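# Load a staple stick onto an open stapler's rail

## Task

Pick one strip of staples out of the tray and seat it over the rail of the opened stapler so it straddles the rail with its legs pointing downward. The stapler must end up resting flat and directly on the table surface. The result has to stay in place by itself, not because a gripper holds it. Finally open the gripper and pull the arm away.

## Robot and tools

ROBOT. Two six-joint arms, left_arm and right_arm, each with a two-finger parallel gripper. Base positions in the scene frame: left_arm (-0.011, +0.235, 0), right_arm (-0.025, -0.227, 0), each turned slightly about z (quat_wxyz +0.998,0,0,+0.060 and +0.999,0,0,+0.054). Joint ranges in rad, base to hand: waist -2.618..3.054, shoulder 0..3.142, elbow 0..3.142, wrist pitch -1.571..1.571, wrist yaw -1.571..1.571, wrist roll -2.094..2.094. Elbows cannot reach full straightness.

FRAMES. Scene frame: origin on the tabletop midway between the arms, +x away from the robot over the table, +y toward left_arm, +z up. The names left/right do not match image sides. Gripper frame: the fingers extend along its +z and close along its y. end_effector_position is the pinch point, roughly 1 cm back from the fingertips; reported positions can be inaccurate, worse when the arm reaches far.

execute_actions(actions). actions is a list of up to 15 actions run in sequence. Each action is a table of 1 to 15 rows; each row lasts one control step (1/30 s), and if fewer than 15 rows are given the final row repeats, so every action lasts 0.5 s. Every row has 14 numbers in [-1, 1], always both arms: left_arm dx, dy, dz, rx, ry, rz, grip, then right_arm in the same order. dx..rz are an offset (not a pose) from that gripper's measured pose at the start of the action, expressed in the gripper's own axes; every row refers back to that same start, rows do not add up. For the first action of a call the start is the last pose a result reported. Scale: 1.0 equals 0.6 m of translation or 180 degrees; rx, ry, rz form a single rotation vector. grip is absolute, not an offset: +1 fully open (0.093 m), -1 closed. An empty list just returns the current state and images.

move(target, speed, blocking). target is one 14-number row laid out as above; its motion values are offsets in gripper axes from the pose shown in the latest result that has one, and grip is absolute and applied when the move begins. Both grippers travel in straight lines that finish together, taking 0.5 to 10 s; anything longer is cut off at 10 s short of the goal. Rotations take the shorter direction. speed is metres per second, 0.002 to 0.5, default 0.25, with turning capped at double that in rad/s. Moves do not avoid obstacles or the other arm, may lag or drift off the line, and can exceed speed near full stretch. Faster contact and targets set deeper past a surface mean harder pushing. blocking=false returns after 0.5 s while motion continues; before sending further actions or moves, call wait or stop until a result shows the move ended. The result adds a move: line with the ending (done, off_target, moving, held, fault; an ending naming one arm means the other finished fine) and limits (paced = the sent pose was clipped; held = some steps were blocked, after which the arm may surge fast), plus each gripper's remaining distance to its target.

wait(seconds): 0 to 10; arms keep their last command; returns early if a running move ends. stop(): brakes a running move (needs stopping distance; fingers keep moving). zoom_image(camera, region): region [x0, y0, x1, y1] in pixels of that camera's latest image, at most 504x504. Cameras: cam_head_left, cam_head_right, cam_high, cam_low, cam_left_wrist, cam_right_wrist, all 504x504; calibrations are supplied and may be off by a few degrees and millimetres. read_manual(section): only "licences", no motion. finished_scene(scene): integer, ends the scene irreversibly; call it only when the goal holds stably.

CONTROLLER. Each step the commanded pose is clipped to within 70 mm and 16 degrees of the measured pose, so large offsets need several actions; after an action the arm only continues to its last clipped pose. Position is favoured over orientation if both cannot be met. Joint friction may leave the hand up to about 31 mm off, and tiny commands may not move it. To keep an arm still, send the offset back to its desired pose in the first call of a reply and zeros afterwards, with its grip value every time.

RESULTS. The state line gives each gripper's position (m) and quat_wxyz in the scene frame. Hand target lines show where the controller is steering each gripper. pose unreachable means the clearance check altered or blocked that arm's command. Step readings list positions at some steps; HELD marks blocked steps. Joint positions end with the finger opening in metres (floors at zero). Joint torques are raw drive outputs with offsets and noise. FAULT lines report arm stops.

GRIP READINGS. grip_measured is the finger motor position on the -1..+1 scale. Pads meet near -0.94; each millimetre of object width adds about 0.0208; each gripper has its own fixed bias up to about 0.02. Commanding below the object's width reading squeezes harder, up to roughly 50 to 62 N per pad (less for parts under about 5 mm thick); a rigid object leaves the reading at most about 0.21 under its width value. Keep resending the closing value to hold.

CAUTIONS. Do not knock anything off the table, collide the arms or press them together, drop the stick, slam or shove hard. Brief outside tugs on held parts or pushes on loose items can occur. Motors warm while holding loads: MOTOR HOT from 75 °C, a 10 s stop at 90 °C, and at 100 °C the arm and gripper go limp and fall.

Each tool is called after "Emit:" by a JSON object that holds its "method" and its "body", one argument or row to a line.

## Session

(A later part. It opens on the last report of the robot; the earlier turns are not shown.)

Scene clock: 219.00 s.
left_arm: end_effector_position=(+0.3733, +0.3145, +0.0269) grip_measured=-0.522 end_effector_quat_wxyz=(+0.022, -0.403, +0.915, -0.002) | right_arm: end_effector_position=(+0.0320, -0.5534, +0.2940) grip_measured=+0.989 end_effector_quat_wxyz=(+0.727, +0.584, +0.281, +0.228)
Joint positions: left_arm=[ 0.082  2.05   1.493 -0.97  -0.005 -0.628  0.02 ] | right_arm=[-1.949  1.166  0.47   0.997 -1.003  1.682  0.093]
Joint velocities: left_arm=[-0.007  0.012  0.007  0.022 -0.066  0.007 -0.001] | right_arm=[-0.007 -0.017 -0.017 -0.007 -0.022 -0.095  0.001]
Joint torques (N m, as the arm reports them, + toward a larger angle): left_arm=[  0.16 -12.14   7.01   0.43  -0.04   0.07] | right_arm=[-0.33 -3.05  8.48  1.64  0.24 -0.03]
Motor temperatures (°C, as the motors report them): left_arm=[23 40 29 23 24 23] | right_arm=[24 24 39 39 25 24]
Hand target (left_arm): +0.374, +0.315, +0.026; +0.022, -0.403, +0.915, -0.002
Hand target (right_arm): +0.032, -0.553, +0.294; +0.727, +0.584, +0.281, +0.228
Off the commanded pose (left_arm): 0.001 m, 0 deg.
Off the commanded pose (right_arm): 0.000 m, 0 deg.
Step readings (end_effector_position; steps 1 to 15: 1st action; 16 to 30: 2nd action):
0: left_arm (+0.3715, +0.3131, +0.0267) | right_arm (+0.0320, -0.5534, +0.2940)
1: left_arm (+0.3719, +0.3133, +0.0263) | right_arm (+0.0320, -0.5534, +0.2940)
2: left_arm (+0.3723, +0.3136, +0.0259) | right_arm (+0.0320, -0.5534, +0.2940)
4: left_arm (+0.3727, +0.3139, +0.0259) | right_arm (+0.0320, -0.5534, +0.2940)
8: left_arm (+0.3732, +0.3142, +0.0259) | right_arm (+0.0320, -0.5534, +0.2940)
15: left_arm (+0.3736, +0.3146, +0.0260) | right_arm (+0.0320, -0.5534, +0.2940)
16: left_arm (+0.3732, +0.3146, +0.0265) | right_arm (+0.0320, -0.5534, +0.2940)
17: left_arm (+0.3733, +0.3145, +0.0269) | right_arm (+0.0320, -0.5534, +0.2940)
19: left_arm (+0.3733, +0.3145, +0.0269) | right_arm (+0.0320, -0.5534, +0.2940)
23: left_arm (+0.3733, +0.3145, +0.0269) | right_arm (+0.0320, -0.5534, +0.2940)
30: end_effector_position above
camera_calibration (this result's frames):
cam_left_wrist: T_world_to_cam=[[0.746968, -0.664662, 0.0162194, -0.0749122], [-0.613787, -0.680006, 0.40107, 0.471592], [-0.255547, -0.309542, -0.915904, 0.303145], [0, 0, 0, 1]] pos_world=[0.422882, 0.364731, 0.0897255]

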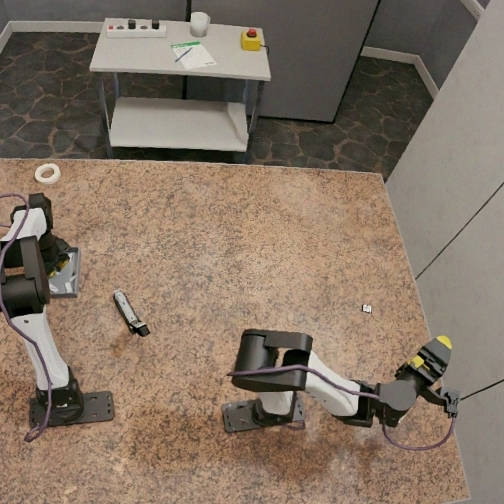

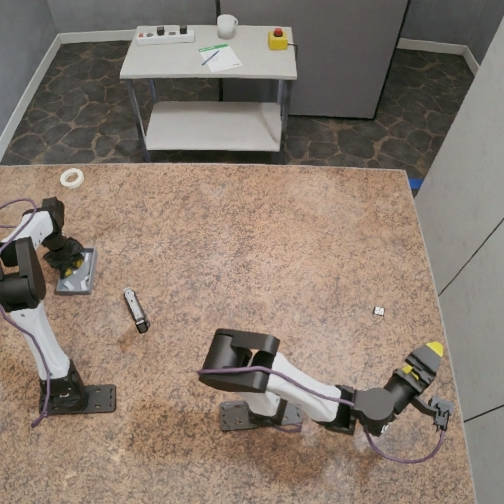

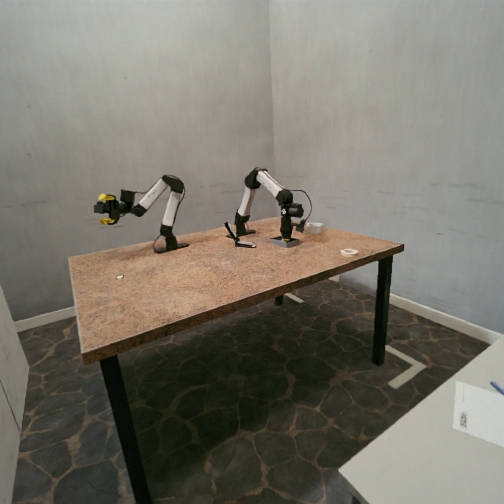

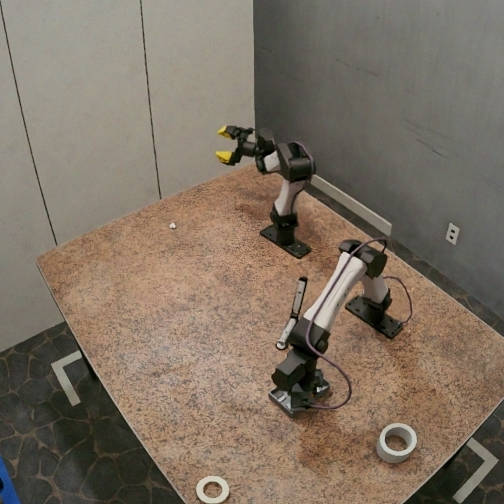

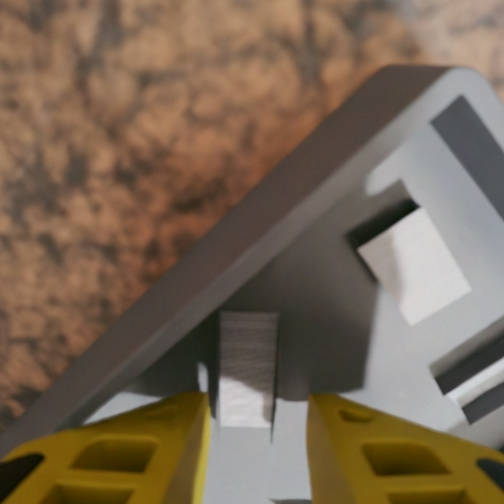

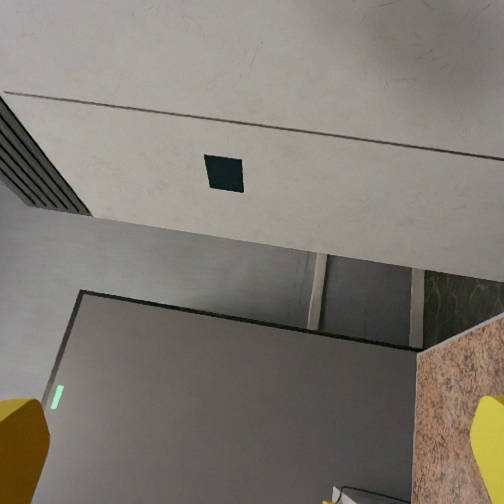

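Emit:
{"method": "execute_actions", "body": {
  "actions": [
    [[0,0,-0.02,0,0,0,-0.52,0,0,0,0,0,0,1]],
    [[0,0.004,0,-0.09,0,0,-0.52,0,0,0,0,0,0,1]],
    [[0,0,0,0,0,0,-0.52,0,0,0,0,0,0,1]]
  ]
}}

Scene clock: 246.20 s.
left_arm: end_effector_position=(+0.3673, +0.3110, +0.0259) grip_measured=-0.522 end_effector_quat_wxyz=(-0.043, -0.394, +0.911, +0.119) | right_arm: end_effector_position=(+0.0320, -0.5534, +0.2940) grip_measured=+0.989 end_effector_quat_wxyz=(+0.727, +0.584, +0.281, +0.228)
Joint positions: left_arm=[-0.01   2.206  1.71  -1.228 -0.202 -0.722  0.02 ] | right_arm=[-1.949  1.166  0.47   0.997 -1.003  1.682  0.093]
Joint velocities: left_arm=[-0.007 -0.017  0.007 -0.051  0.066  0.022 -0.001] | right_arm=[ 0.017 -0.017  0.007 -0.037 -0.007 -0.066 -0.   ]
Joint torques (N m, as the arm reports them, + toward a larger angle): left_arm=[  0.16 -13.54   6.73   0.01  -0.15   0.04] | right_arm=[-0.23 -3.01  8.27  1.64  0.27 -0.01]
Motor temperatures (°C, as the motors report them): left_arm=[23 43 30 22 24 23] | right_arm=[24 24 40 40 25 24]
Hand target (left_arm): +0.367, +0.311, +0.026; -0.042, -0.394, +0.911, +0.119
Hand target (right_arm): +0.032, -0.553, +0.294; +0.727, +0.584, +0.281, +0.228
Off the commanded pose (left_arm): 0.000 m, 0 deg.
Off the commanded pose (right_arm): 0.000 m, 0 deg.
Step readings (end_effector_position; steps 1 to 15: 1st action; 16 to 30: 2nd action; 31 to 45: 3rd action):
0: left_arm (+0.3733, +0.3145, +0.0269) | right_arm (+0.0320, -0.5534, +0.2940)
1: left_arm (+0.3732, +0.3145, +0.0278) | right_arm (+0.0320, -0.5534, +0.2940)
2: left_arm (+0.3728, +0.3144, +0.0285) | right_arm (+0.0320, -0.5534, +0.2940)
4: left_arm (+0.3720, +0.3143, +0.0291) | right_arm (+0.0320, -0.5534, +0.2940)
8: left_arm (+0.3697, +0.3138, +0.0292) | right_arm (+0.0320, -0.5534, +0.2940)
15: left_arm (+0.3684, +0.3135, +0.0291) | right_arm (+0.0320, -0.5534, +0.2940)
16: left_arm (+0.3668, +0.3153, +0.0301) | right_arm (+0.0320, -0.5534, +0.2940)
17: left_arm (+0.3696, +0.3170, +0.0314) | right_arm (+0.0320, -0.5534, +0.2940)
19: left_arm (+0.3804, +0.3135, +0.0303) | right_arm (+0.0320, -0.5534, +0.2940)
23: left_arm (+0.3791, +0.3072, +0.0245) | right_arm (+0.0320, -0.5534, +0.2940)
30: left_arm (+0.3675, +0.3110, +0.0258) | right_arm (+0.0320, -0.5534, +0.2940)
31: left_arm (+0.3673, +0.3110, +0.0259) | right_arm (+0.0320, -0.5534, +0.2940)
32: left_arm (+0.3673, +0.3110, +0.0259) | right_arm (+0.0320, -0.5534, +0.2940)
34: left_arm (+0.3673, +0.3110, +0.0259) | right_arm (+0.0320, -0.5534, +0.2940)
38: left_arm (+0.3673, +0.3110, +0.0259) | right_arm (+0.0320, -0.5534, +0.2940)
45: end_effector_position above
camera_calibration (this result's frames):
cam_left_wrist: T_world_to_cam=[[0.7153, -0.65013, -0.256276, -0.0585615], [-0.532132, -0.744445, 0.403283, 0.455955], [-0.45297, -0.152096, -0.878456, 0.322122], [0, 0, 0, 1]] pos_world=[0.430429, 0.350354, 0.0840827]

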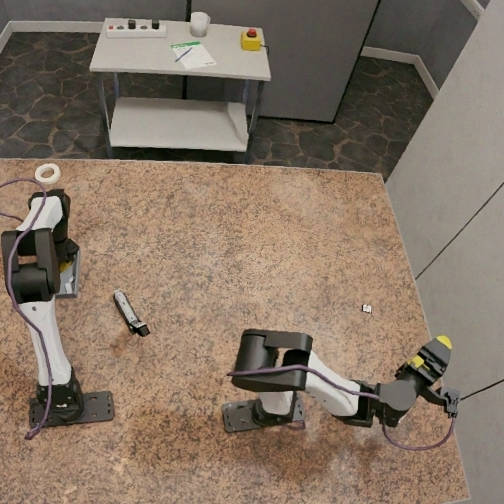

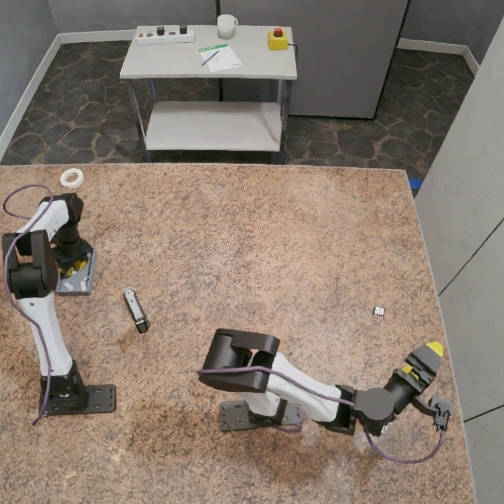

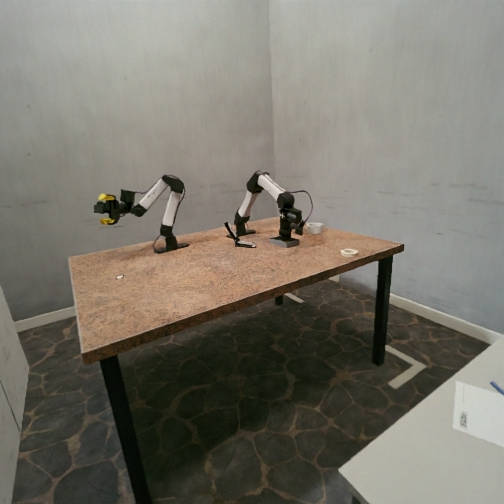

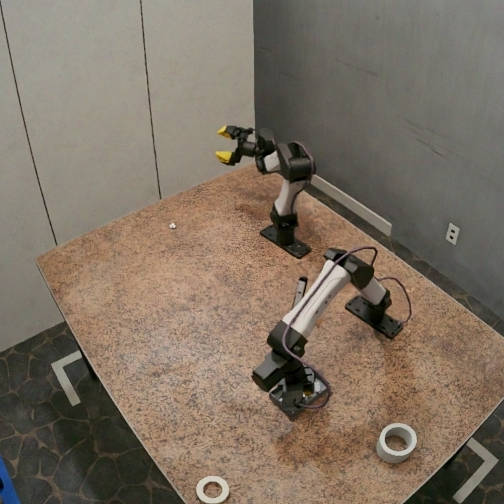

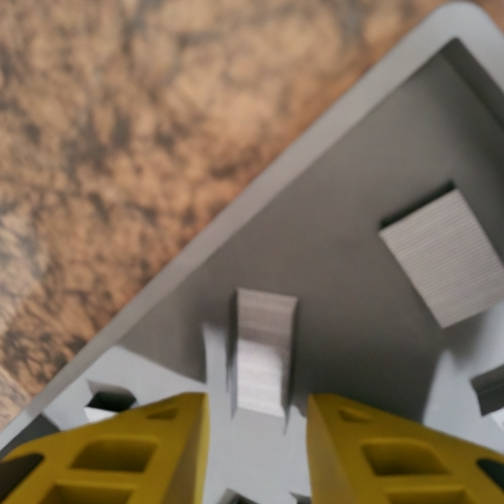

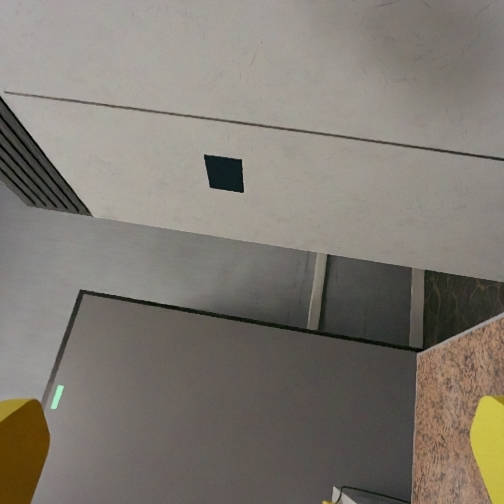

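Emit:
{"method": "execute_actions", "body": {
  "actions": [
    [[-0.014,0,0,0,0,0.02,-0.52,0,0,0,0,0,0,1]],
    [[0,-0.011,0.04,0,0,0,-0.52,0,0,0,0,0,0,1]],
    [[0,0,0,0,0,0,-0.52,0,0,0,0,0,0,1]]
  ]
}}

Scene clock: 257.60 s.
left_arm: end_effector_position=(+0.3731, +0.3117, +0.0230) grip_measured=-0.522 end_effector_quat_wxyz=(-0.038, -0.365, +0.923, +0.116) | right_arm: end_effector_position=(+0.0320, -0.5534, +0.2940) grip_measured=+0.989 end_effector_quat_wxyz=(+0.727, +0.584, +0.281, +0.228)
Joint positions: left_arm=[-0.01   2.216  1.716 -1.208 -0.203 -0.658  0.02 ] | right_arm=[-1.949  1.166  0.47   0.997 -1.003  1.682  0.093]
Joint velocities: left_arm=[-0.007 -0.007 -0.007 -0.081  0.007 -0.022 -0.001] | right_arm=[-0.017 -0.007 -0.017  0.007 -0.022 -0.051 -0.   ]
Joint torques (N m, as the arm reports them, + toward a larger angle): left_arm=[  0.13 -13.37   6.71   0.05  -0.15   0.01] | right_arm=[-0.36 -3.02  8.54  1.65  0.26 -0.02]
Motor temperatures (°C, as the motors report them): left_arm=[23 44 30 22 24 23] | right_arm=[24 24 40 40 25 24]
Hand target (left_arm): +0.373, +0.312, +0.022; -0.039, -0.365, +0.923, +0.116
Hand target (right_arm): +0.032, -0.553, +0.294; +0.727, +0.584, +0.281, +0.228
Off the commanded pose (left_arm): 0.001 m, 0 deg.
Off the commanded pose (right_arm): 0.000 m, 0 deg.
Step readings (end_effector_position; steps 1 to 15: 1st action; 16 to 30: 2nd action; 31 to 45: 3rd action):
0: left_arm (+0.3673, +0.3110, +0.0259) | right_arm (+0.0320, -0.5534, +0.2940)
1: left_arm (+0.3676, +0.3111, +0.0260) | right_arm (+0.0320, -0.5534, +0.2940)
2: left_arm (+0.3686, +0.3112, +0.0261) | right_arm (+0.0320, -0.5534, +0.2940)
4: left_arm (+0.3707, +0.3114, +0.0258) | right_arm (+0.0320, -0.5534, +0.2940)
8: left_arm (+0.3714, +0.3115, +0.0253) | right_arm (+0.0320, -0.5534, +0.2940)
15: left_arm (+0.3716, +0.3115, +0.0255) | right_arm (+0.0320, -0.5534, +0.2940)
16: left_arm (+0.3719, +0.3116, +0.0234) | right_arm (+0.0320, -0.5534, +0.2940)
17: left_arm (+0.3722, +0.3117, +0.0219) | right_arm (+0.0320, -0.5534, +0.2940)
19: left_arm (+0.3730, +0.3117, +0.0220) | right_arm (+0.0320, -0.5534, +0.2940)
23: left_arm (+0.3730, +0.3117, +0.0218) | right_arm (+0.0320, -0.5534, +0.2940)
30: left_arm (+0.3730, +0.3117, +0.0218) | right_arm (+0.0320, -0.5534, +0.2940)
31: left_arm (+0.3730, +0.3117, +0.0229) | right_arm (+0.0320, -0.5534, +0.2940)
32: left_arm (+0.3731, +0.3117, +0.0230) | right_arm (+0.0320, -0.5534, +0.2940)
34: left_arm (+0.3731, +0.3117, +0.0230) | right_arm (+0.0320, -0.5534, +0.2940)
38: left_arm (+0.3731, +0.3117, +0.0230) | right_arm (+0.0320, -0.5534, +0.2940)
45: end_effector_position above
camera_calibration (this result's frames):
cam_left_wrist: T_world_to_cam=[[0.675041, -0.695153, -0.247148, -0.0341024], [-0.579119, -0.706803, 0.406263, 0.466405], [-0.4571, -0.131117, -0.879698, 0.31734], [0, 0, 0, 1]] pos_world=[0.438181, 0.347559, 0.081252]

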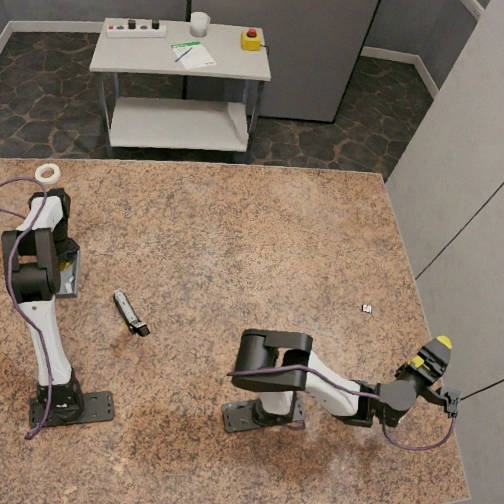

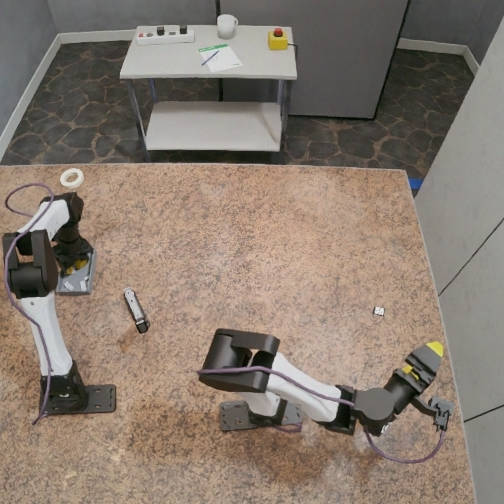

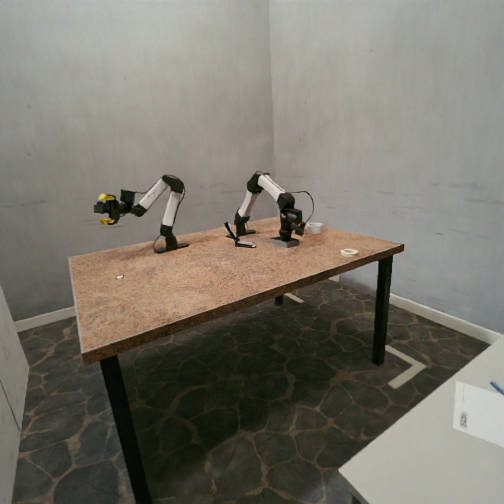

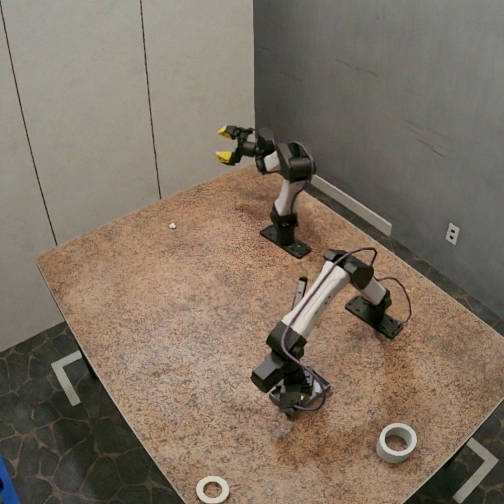

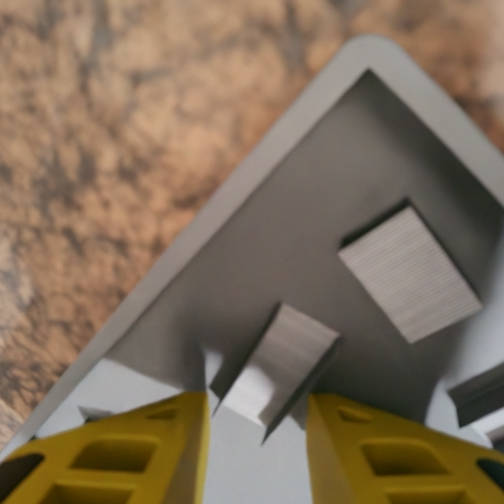

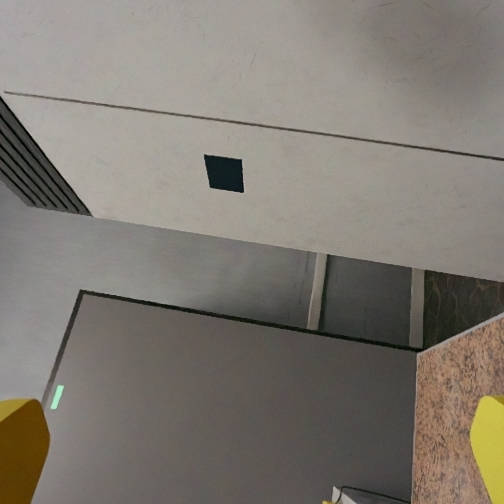

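Emit:
{"method": "execute_actions", "body": {
  "actions": [
    [[0,0.012,-0.05,0,0,0,-0.4,0,0,0,0,0,0,1]],
    [[0,0,0,0.085,0,0,-0.4,0,0,0,0,0,0,1]],
    [[0,0,0,0,0,0.08,-0.4,0,0,0,0,0,0,1]],
    [[0,0,0,0,0,0.07,-0.4,0,0,0,0,0,0,1]],
    [[0,0,0,0,0,0,-0.4,0,0,0,0,0,0,1]]
  ]
}}

Scene clock: 274.90 s.
left_arm: end_effector_position=(+0.3698, +0.3150, +0.0488) grip_measured=-0.402 end_effector_quat_wxyz=(-0.001, -0.166, +0.986, +0.004) | right_arm: end_effector_position=(+0.0320, -0.5534, +0.2940) grip_measured=+0.989 end_effector_quat_wxyz=(+0.727, +0.584, +0.281, +0.228)
Joint positions: left_arm=[ 0.084  2.057  1.593 -1.109 -0.007 -0.131  0.026] | right_arm=[-1.949  1.166  0.47   0.997 -1.003  1.682  0.093]
Joint velocities: left_arm=[ 0.002  0.002 -0.002 -0.037 -0.022  0.007 -0.001] | right_arm=[-0.007 -0.007  0.012 -0.007  0.022 -0.022  0.001]
Joint torques (N m, as the arm reports them, + toward a larger angle): left_arm=[  0.1  -12.55   7.06   0.33   0.     0.06] | right_arm=[-0.34 -3.16  8.41  1.6   0.27 -0.02]
Motor temperatures (°C, as the motors report them): left_arm=[23 46 30 22 24 23] | right_arm=[24 24 40 40 25 24]
Hand target (left_arm): +0.370, +0.315, +0.049; -0.001, -0.166, +0.986, +0.004
Hand target (right_arm): +0.032, -0.553, +0.294; +0.727, +0.584, +0.281, +0.228
Off the commanded pose (left_arm): 0.000 m, 0 deg.
Off the commanded pose (right_arm): 0.000 m, 0 deg.
Step readings (end_effector_position; steps 1 to 15: 1st action; 16 to 30: 2nd action; 31 to 45: 3rd action; 46 to 60: 4th action; 61 to 75: 5th action):
0: left_arm (+0.3731, +0.3117, +0.0230) | right_arm (+0.0320, -0.5534, +0.2940)
1: left_arm (+0.3728, +0.3118, +0.0260) | right_arm (+0.0320, -0.5534, +0.2940)
2: left_arm (+0.3723, +0.3117, +0.0292) | right_arm (+0.0320, -0.5534, +0.2940)
4: left_arm (+0.3745, +0.3120, +0.0380) | right_arm (+0.0320, -0.5534, +0.2940)
8: left_arm (+0.3759, +0.3121, +0.0476) | right_arm (+0.0320, -0.5534, +0.2940)
15: left_arm (+0.3719, +0.3117, +0.0484) | right_arm (+0.0320, -0.5534, +0.2940)
16: left_arm (+0.3724, +0.3101, +0.0468) | right_arm (+0.0320, -0.5534, +0.2940)
17: left_arm (+0.3689, +0.3084, +0.0452) | right_arm (+0.0320, -0.5534, +0.2940)
19: left_arm (+0.3589, +0.3119, +0.0470) | right_arm (+0.0320, -0.5534, +0.2940)
23: left_arm (+0.3611, +0.3196, +0.0516) | right_arm (+0.0320, -0.5534, +0.2940)
30: left_arm (+0.3699, +0.3149, +0.0488) | right_arm (+0.0320, -0.5534, +0.2940)
31: left_arm (+0.3698, +0.3149, +0.0488) | right_arm (+0.0320, -0.5534, +0.2940)
32: left_arm (+0.3698, +0.3149, +0.0488) | right_arm (+0.0320, -0.5534, +0.2940)
34: left_arm (+0.3698, +0.3149, +0.0488) | right_arm (+0.0320, -0.5534, +0.2940)
38: left_arm (+0.3698, +0.3149, +0.0488) | right_arm (+0.0320, -0.5534, +0.2940)
45: left_arm (+0.3698, +0.3149, +0.0488) | right_arm (+0.0320, -0.5534, +0.2940)
46: left_arm (+0.3698, +0.3150, +0.0488) | right_arm (+0.0320, -0.5534, +0.2940)
47: left_arm (+0.3698, +0.3150, +0.0488) | right_arm (+0.0320, -0.5534, +0.2940)
49: left_arm (+0.3698, +0.3150, +0.0488) | right_arm (+0.0320, -0.5534, +0.2940)
53: left_arm (+0.3698, +0.3150, +0.0488) | right_arm (+0.0320, -0.5534, +0.2940)
60: left_arm (+0.3698, +0.3150, +0.0488) | right_arm (+0.0320, -0.5534, +0.2940)
61: left_arm (+0.3698, +0.3150, +0.0488) | right_arm (+0.0320, -0.5534, +0.2940)
62: left_arm (+0.3698, +0.3150, +0.0488) | right_arm (+0.0320, -0.5534, +0.2940)
64: left_arm (+0.3698, +0.3150, +0.0488) | right_arm (+0.0320, -0.5534, +0.2940)
68: left_arm (+0.3698, +0.3150, +0.0488) | right_arm (+0.0320, -0.5534, +0.2940)
75: end_effector_position above
camera_calibration (this result's frames):
cam_left_wrist: T_world_to_cam=[[0.341148, -0.939911, -0.0136315, 0.165878], [-0.843735, -0.312569, 0.436363, 0.428565], [-0.414403, -0.137363, -0.899667, 0.326096], [0, 0, 0, 1]] pos_world=[0.440141, 0.33466, 0.108629]

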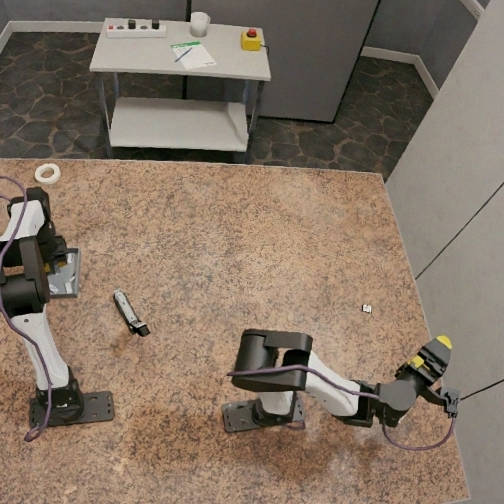

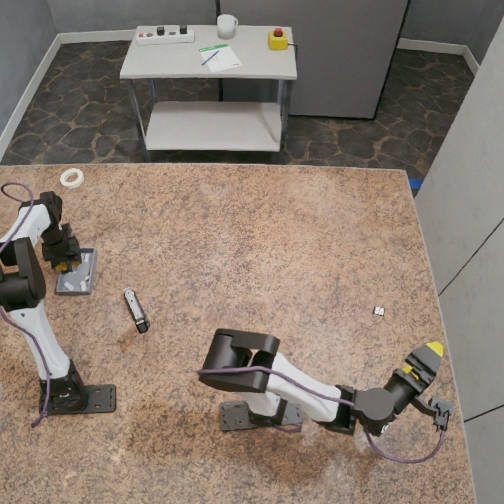

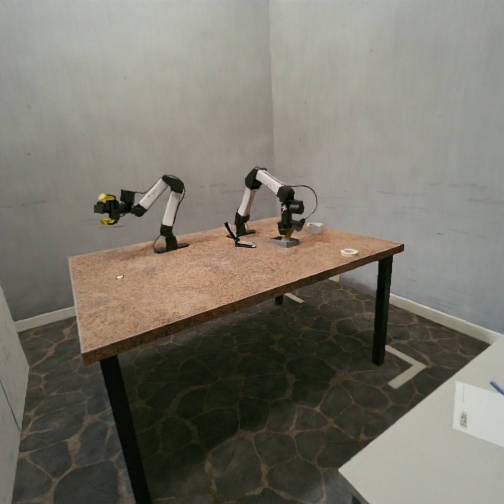

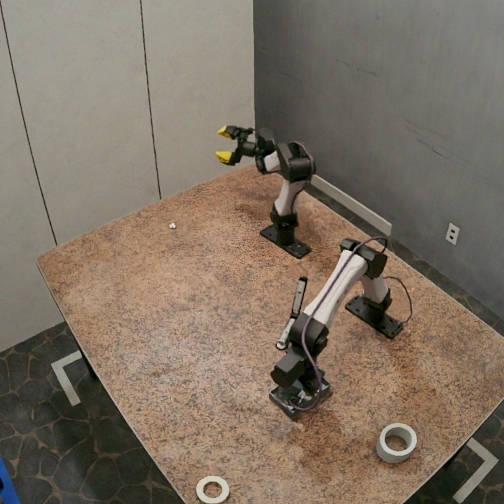

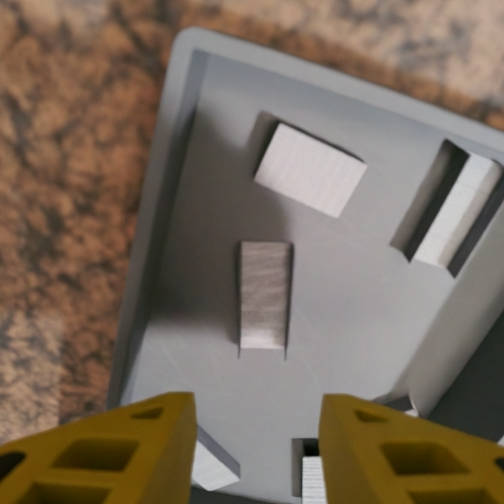

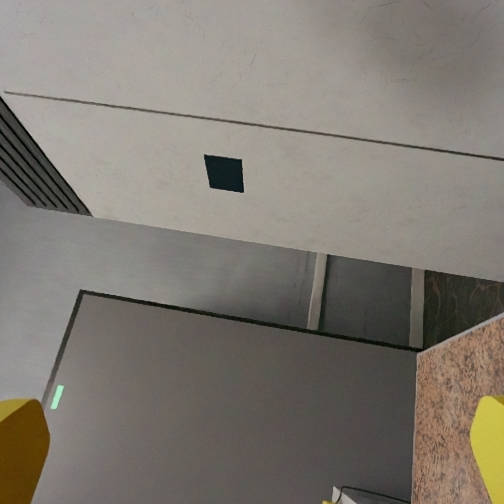

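Emit:
{"method": "execute_actions", "body": {
  "actions": [
    [[-0.035,0,0,0,0,0,-0.4,0,0,0,0,0,0,1]],
    [[0,0,0.035,0,0,0,-0.4,0,0,0,0,0,0,1]],
    [[0,0,0,0,0,0,-0.4,0,0,0,0,0,0,1]]
  ]
}}

Scene clock: 289.27 s.
left_arm: end_effector_position=(+0.3879, +0.3188, +0.0350) grip_measured=-0.402 end_effector_quat_wxyz=(+0.001, -0.166, +0.986, +0.004) | right_arm: end_effector_position=(+0.0320, -0.5534, +0.2940) grip_measured=+0.989 end_effector_quat_wxyz=(+0.727, +0.584, +0.281, +0.228)
Joint positions: left_arm=[ 0.084  2.136  1.66  -1.092 -0.008 -0.131  0.026] | right_arm=[-1.949  1.166  0.47   0.997 -1.003  1.682  0.093]
Joint velocities: left_arm=[ 0.002  0.017  0.007 -0.051 -0.007 -0.022  0.001] | right_arm=[-0.012 -0.002  0.017 -0.051 -0.037 -0.007 -0.001]
Joint torques (N m, as the arm reports them, + toward a larger angle): left_arm=[  0.15 -13.36   7.11   0.33  -0.03   0.06] | right_arm=[-0.45 -3.08  8.37  1.62  0.23 -0.04]
Motor temperatures (°C, as the motors report them): left_arm=[23 46 31 22 24 23] | right_arm=[24 24 41 41 25 24]
Hand target (left_arm): +0.388, +0.319, +0.035; +0.001, -0.166, +0.986, +0.004
Hand target (right_arm): +0.032, -0.553, +0.294; +0.727, +0.584, +0.281, +0.228
Off the commanded pose (left_arm): 0.000 m, 0 deg.
Off the commanded pose (right_arm): 0.000 m, 0 deg.
Step readings (end_effector_position; steps 1 to 15: 1st action; 16 to 30: 2nd action; 31 to 45: 3rd action):
0: left_arm (+0.3698, +0.3150, +0.0488) | right_arm (+0.0320, -0.5534, +0.2940)
1: left_arm (+0.3708, +0.3152, +0.0495) | right_arm (+0.0320, -0.5534, +0.2940)
2: left_arm (+0.3758, +0.3162, +0.0499) | right_arm (+0.0320, -0.5534, +0.2940)
4: left_arm (+0.3865, +0.3184, +0.0491) | right_arm (+0.0320, -0.5534, +0.2940)
8: left_arm (+0.3892, +0.3190, +0.0466) | right_arm (+0.0320, -0.5534, +0.2940)
15: left_arm (+0.3874, +0.3186, +0.0465) | right_arm (+0.0320, -0.5534, +0.2940)
16: left_arm (+0.3876, +0.3186, +0.0446) | right_arm (+0.0320, -0.5534, +0.2940)
17: left_arm (+0.3880, +0.3187, +0.0423) | right_arm (+0.0320, -0.5534, +0.2940)
19: left_arm (+0.3859, +0.3183, +0.0356) | right_arm (+0.0320, -0.5534, +0.2940)
23: left_arm (+0.3867, +0.3185, +0.0350) | right_arm (+0.0320, -0.5534, +0.2940)
30: left_arm (+0.3881, +0.3188, +0.0350) | right_arm (+0.0320, -0.5534, +0.2940)
31: left_arm (+0.3880, +0.3188, +0.0350) | right_arm (+0.0320, -0.5534, +0.2940)
32: left_arm (+0.3879, +0.3188, +0.0350) | right_arm (+0.0320, -0.5534, +0.2940)
34: left_arm (+0.3879, +0.3188, +0.0350) | right_arm (+0.0320, -0.5534, +0.2940)
38: left_arm (+0.3879, +0.3188, +0.0350) | right_arm (+0.0320, -0.5534, +0.2940)
45: end_effector_position above
camera_calibration (this result's frames):
cam_left_wrist: T_world_to_cam=[[0.341203, -0.939894, -0.0134023, 0.163049], [-0.845487, -0.313099, 0.432575, 0.451984], [-0.410771, -0.136264, -0.901498, 0.320051], [0, 0, 0, 1]] pos_world=[0.457982, 0.338376, 0.0951939]

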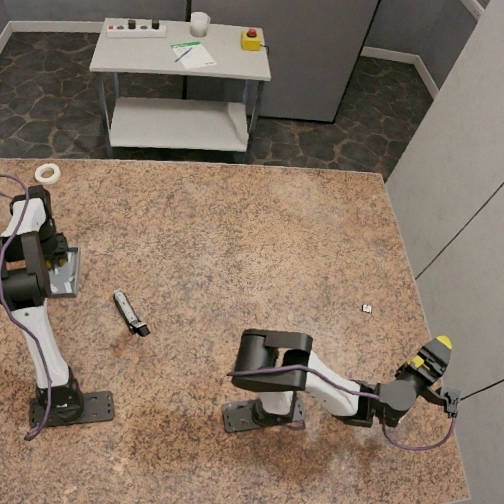

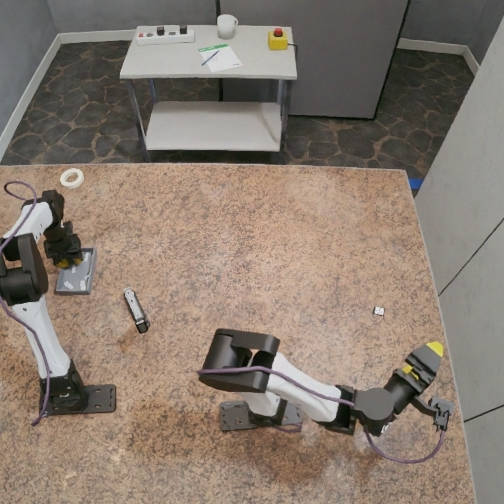

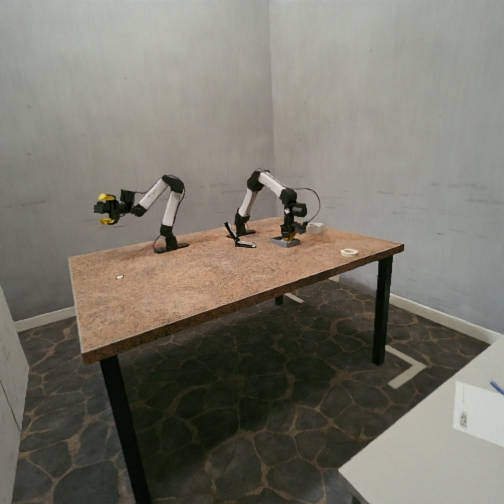

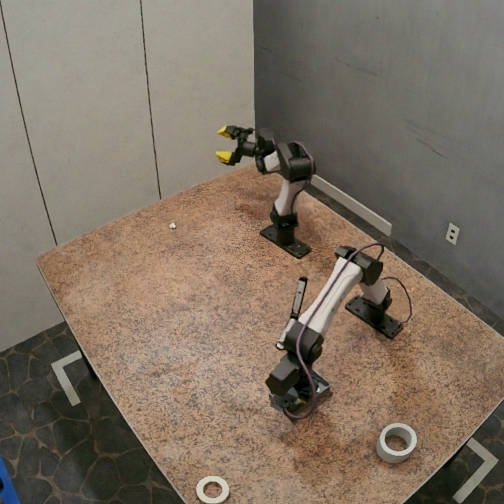

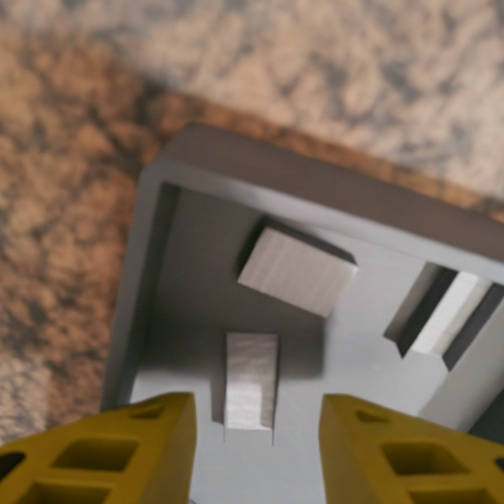

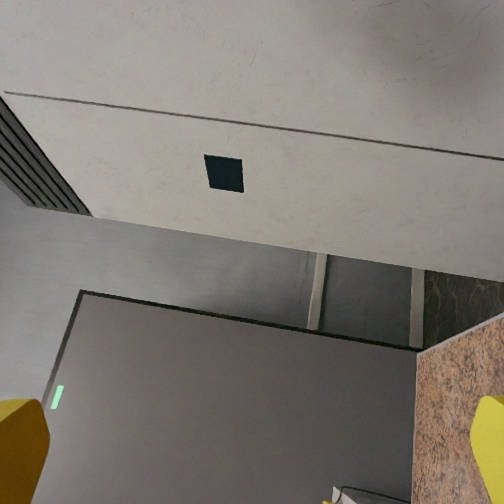

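Emit:
{"method": "execute_actions", "body": {
  "actions": [
    [[0.012,0.01,0.02,0,0,0,-0.45,0,0,0,0,0,0,1]],
    [[0,0,0.03,0,0,0,-0.45,0,0,0,0,0,0,1]],
    [[0,0,0,0,0,0,-0.45,0,0,0,0,0,0,1]]
  ]
}}

Scene clock: 299.10 s.
left_arm: end_effector_position=(+0.3857, +0.3186, +0.0321) grip_measured=-0.448 end_effector_quat_wxyz=(+0.013, -0.165, +0.986, +0.005) | right_arm: end_effector_position=(+0.0320, -0.5534, +0.2940) grip_measured=+0.989 end_effector_quat_wxyz=(+0.727, +0.584, +0.281, +0.228)
Joint positions: left_arm=[ 0.084  2.108  1.604 -1.039 -0.009 -0.128  0.024] | right_arm=[-1.949  1.166  0.47   0.997 -1.003  1.682  0.093]
Joint velocities: left_arm=[ 0.007 -0.002 -0.012 -0.022  0.066 -0.022 -0.001] | right_arm=[-0.007  0.007 -0.002 -0.022 -0.007 -0.051  0.001]
Joint torques (N m, as the arm reports them, + toward a larger angle): left_arm=[  0.14 -12.83   7.06   0.39  -0.04   0.04] | right_arm=[-0.42 -2.93  8.38  1.64  0.24 -0.02]
Motor temperatures (°C, as the motors report them): left_arm=[23 47 31 22 24 23] | right_arm=[24 24 41 41 25 24]
Hand target (left_arm): +0.386, +0.319, +0.031; +0.012, -0.165, +0.986, +0.005
Hand target (right_arm): +0.032, -0.553, +0.294; +0.727, +0.584, +0.281, +0.228
Off the commanded pose (left_arm): 0.001 m, 0 deg.
Off the commanded pose (right_arm): 0.000 m, 0 deg.
Step readings (end_effector_position; steps 1 to 15: 1st action; 16 to 30: 2nd action; 31 to 45: 3rd action):
0: left_arm (+0.3879, +0.3188, +0.0350) | right_arm (+0.0320, -0.5534, +0.2940)
1: left_arm (+0.3877, +0.3187, +0.0338) | right_arm (+0.0320, -0.5534, +0.2940)
2: left_arm (+0.3865, +0.3185, +0.0325) | right_arm (+0.0320, -0.5534, +0.2940)
4: left_arm (+0.3854, +0.3182, +0.0318) | right_arm (+0.0320, -0.5534, +0.2940)
8: left_arm (+0.3856, +0.3183, +0.0319) | right_arm (+0.0320, -0.5534, +0.2940)
15: left_arm (+0.3856, +0.3183, +0.0318) | right_arm (+0.0320, -0.5534, +0.2940)
16: left_arm (+0.3858, +0.3184, +0.0312) | right_arm (+0.0320, -0.5534, +0.2940)
17: left_arm (+0.3858, +0.3186, +0.0309) | right_arm (+0.0320, -0.5534, +0.2940)
19: left_arm (+0.3857, +0.3186, +0.0309) | right_arm (+0.0320, -0.5534, +0.2940)
23: left_arm (+0.3858, +0.3187, +0.0310) | right_arm (+0.0320, -0.5534, +0.2940)
30: left_arm (+0.3857, +0.3186, +0.0309) | right_arm (+0.0320, -0.5534, +0.2940)
31: left_arm (+0.3856, +0.3186, +0.0318) | right_arm (+0.0320, -0.5534, +0.2940)
32: left_arm (+0.3857, +0.3186, +0.0321) | right_arm (+0.0320, -0.5534, +0.2940)
34: left_arm (+0.3857, +0.3186, +0.0321) | right_arm (+0.0320, -0.5534, +0.2940)
38: left_arm (+0.3857, +0.3186, +0.0321) | right_arm (+0.0320, -0.5534, +0.2940)
45: end_effector_position above
camera_calibration (this result's frames):
cam_left_wrist: T_world_to_cam=[[0.338647, -0.940844, -0.0114624, 0.164807], [-0.856372, -0.313243, 0.410494, 0.456274], [-0.389802, -0.129197, -0.911791, 0.306493], [0, 0, 0, 1]] pos_world=[0.454401, 0.33758, 0.0940487]

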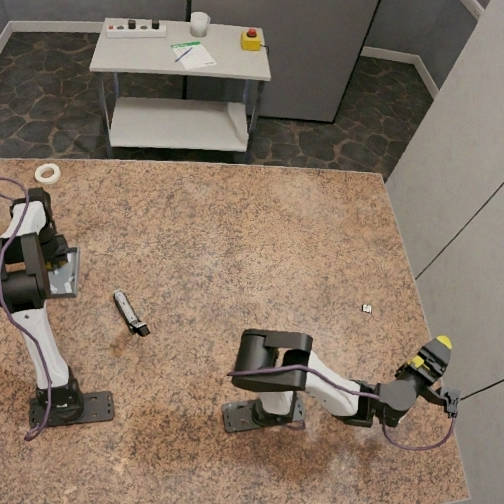

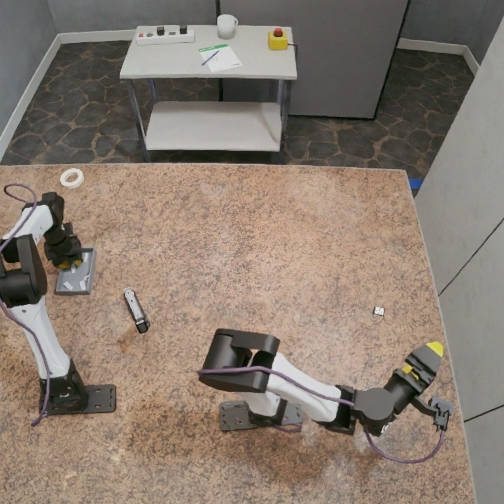

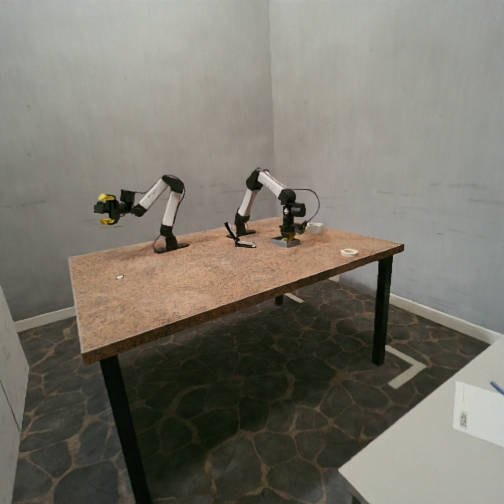

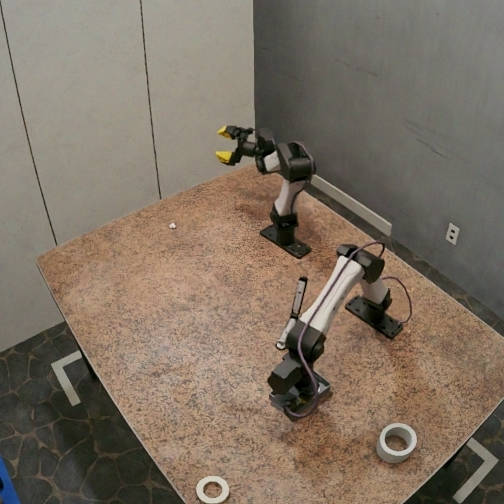

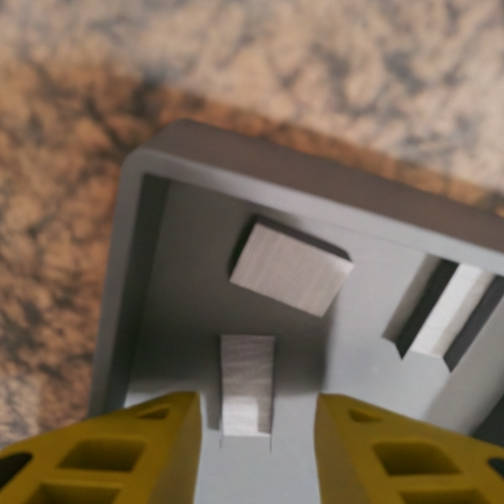

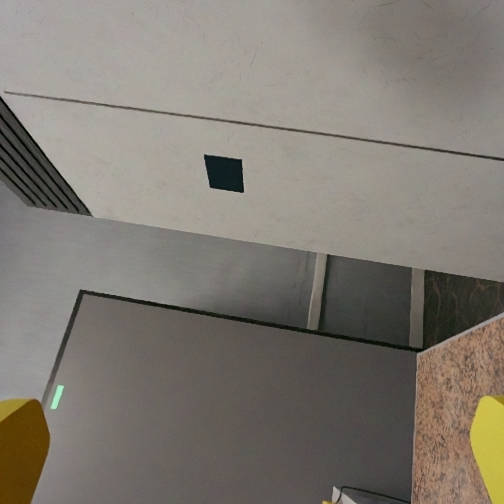

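Emit:
{"method": "execute_actions", "body": {
  "actions": [
    [[0,0,-0.04,0,0,0,-1,0,0,0,0,0,0,1]],
    [[0,0,0,-0.09,0,0,-1,0,0,0,0,0,0,1]],
    [[0,0.03,-0.008,0,0,0,-1,0,0,0,0,0,0,1]],
    [[0,0,0,0,0,0,-1,0,0,0,0,0,0,1]]
  ]
}}

Scene clock: 313.50 s.
left_arm: end_effector_position=(+0.3782, +0.3244, +0.0494) grip_measured=-1.000 end_effector_quat_wxyz=(-0.018, -0.156, +0.979, +0.132) | right_arm: end_effector_position=(+0.0320, -0.5534, +0.2940) grip_measured=+0.989 end_effector_quat_wxyz=(+0.727, +0.584, +0.281, +0.228)
Joint positions: left_arm=[-0.004  2.135  1.691 -1.176 -0.264 -0.207  0.   ] | right_arm=[-1.949  1.166  0.47   0.997 -1.003  1.682  0.093]
Joint velocities: left_arm=[-0.007 -0.002 -0.002 -0.022 -0.037 -0.051  0.   ] | right_arm=[-0.032  0.012  0.007 -0.022 -0.037 -0.022 -0.001]
Joint torques (N m, as the arm reports them, + toward a larger angle): left_arm=[  0.09 -13.23   6.97   0.23  -0.16   0.04] | right_arm=[-0.43 -3.12  8.42  1.64  0.28 -0.03]
Motor temperatures (°C, as the motors report them): left_arm=[23 48 31 22 24 23] | right_arm=[24 24 41 41 25 24]
Hand target (left_arm): +0.378, +0.324, +0.049; -0.018, -0.156, +0.979, +0.132
Hand target (right_arm): +0.032, -0.553, +0.294; +0.727, +0.584, +0.281, +0.228
Off the commanded pose (left_arm): 0.000 m, 0 deg.
Off the commanded pose (right_arm): 0.000 m, 0 deg.
Step readings (end_effector_position; steps 1 to 15: 1st action; 16 to 30: 2nd action; 31 to 45: 3rd action; 46 to 60: 4th action):
0: left_arm (+0.3857, +0.3186, +0.0321) | right_arm (+0.0320, -0.5534, +0.2940)
1: left_arm (+0.3854, +0.3185, +0.0343) | right_arm (+0.0320, -0.5534, +0.2940)
2: left_arm (+0.3845, +0.3183, +0.0363) | right_arm (+0.0320, -0.5534, +0.2940)
4: left_arm (+0.3855, +0.3185, +0.0425) | right_arm (+0.0320, -0.5534, +0.2940)
8: left_arm (+0.3862, +0.3187, +0.0488) | right_arm (+0.0320, -0.5534, +0.2940)
15: left_arm (+0.3829, +0.3180, +0.0488) | right_arm (+0.0320, -0.5534, +0.2940)
16: left_arm (+0.3821, +0.3202, +0.0491) | right_arm (+0.0320, -0.5534, +0.2940)
17: left_arm (+0.3819, +0.3213, +0.0494) | right_arm (+0.0320, -0.5534, +0.2940)
19: left_arm (+0.3846, +0.3139, +0.0492) | right_arm (+0.0320, -0.5534, +0.2940)
23: left_arm (+0.3859, +0.3043, +0.0457) | right_arm (+0.0320, -0.5534, +0.2940)
30: left_arm (+0.3817, +0.3117, +0.0459) | right_arm (+0.0320, -0.5534, +0.2940)
31: left_arm (+0.3815, +0.3124, +0.0463) | right_arm (+0.0320, -0.5534, +0.2940)
32: left_arm (+0.3810, +0.3141, +0.0468) | right_arm (+0.0320, -0.5534, +0.2940)
34: left_arm (+0.3798, +0.3191, +0.0481) | right_arm (+0.0320, -0.5534, +0.2940)
38: left_arm (+0.3784, +0.3245, +0.0494) | right_arm (+0.0320, -0.5534, +0.2940)
45: left_arm (+0.3782, +0.3244, +0.0494) | right_arm (+0.0320, -0.5534, +0.2940)
46: left_arm (+0.3782, +0.3244, +0.0494) | right_arm (+0.0320, -0.5534, +0.2940)
47: left_arm (+0.3782, +0.3244, +0.0494) | right_arm (+0.0320, -0.5534, +0.2940)
49: left_arm (+0.3782, +0.3244, +0.0494) | right_arm (+0.0320, -0.5534, +0.2940)
53: left_arm (+0.3782, +0.3244, +0.0494) | right_arm (+0.0320, -0.5534, +0.2940)
60: end_effector_position above
camera_calibration (this result's frames):
cam_left_wrist: T_world_to_cam=[[0.312815, -0.910463, -0.270561, 0.185771], [-0.817744, -0.403064, 0.410895, 0.459138], [-0.483158, 0.0927159, -0.87061, 0.281382], [0, 0, 0, 1]] pos_world=[0.453297, 0.328111, 0.106579]

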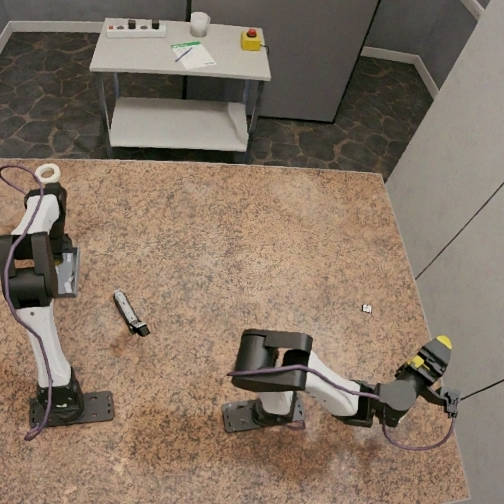

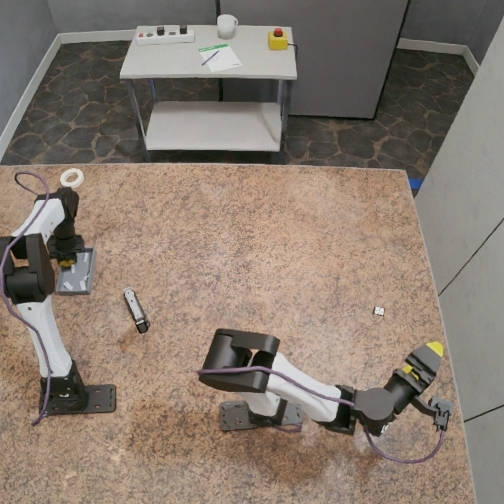

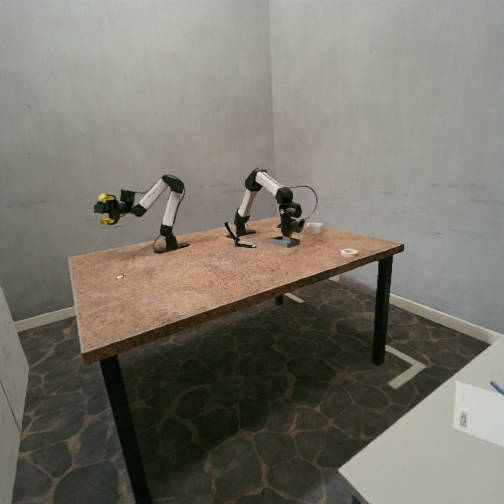

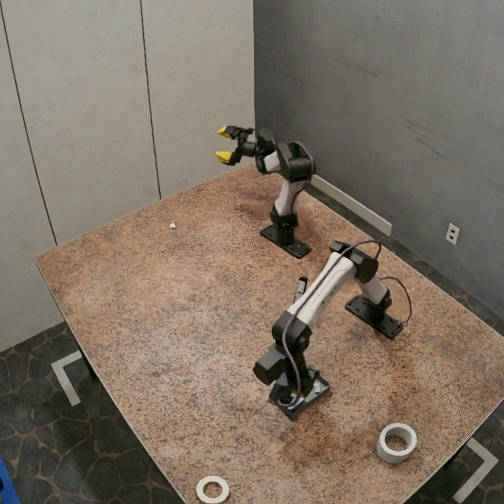

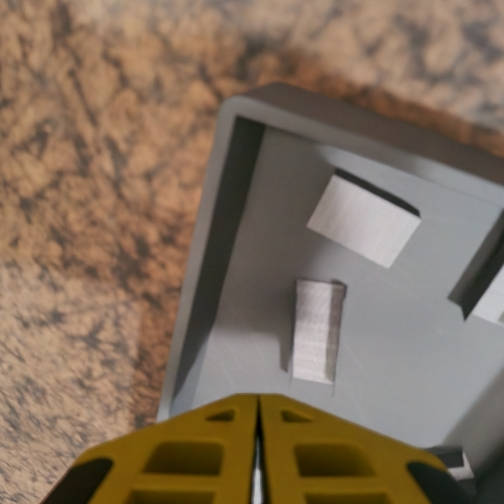

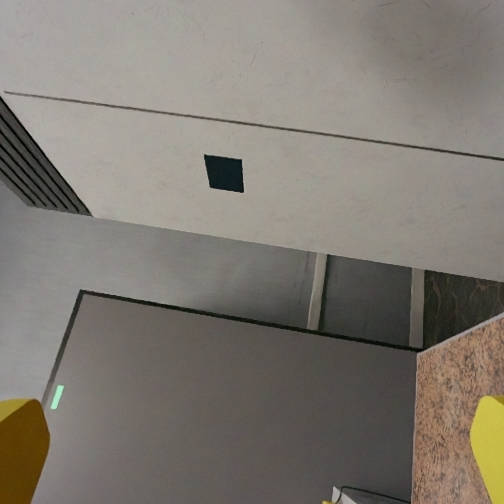

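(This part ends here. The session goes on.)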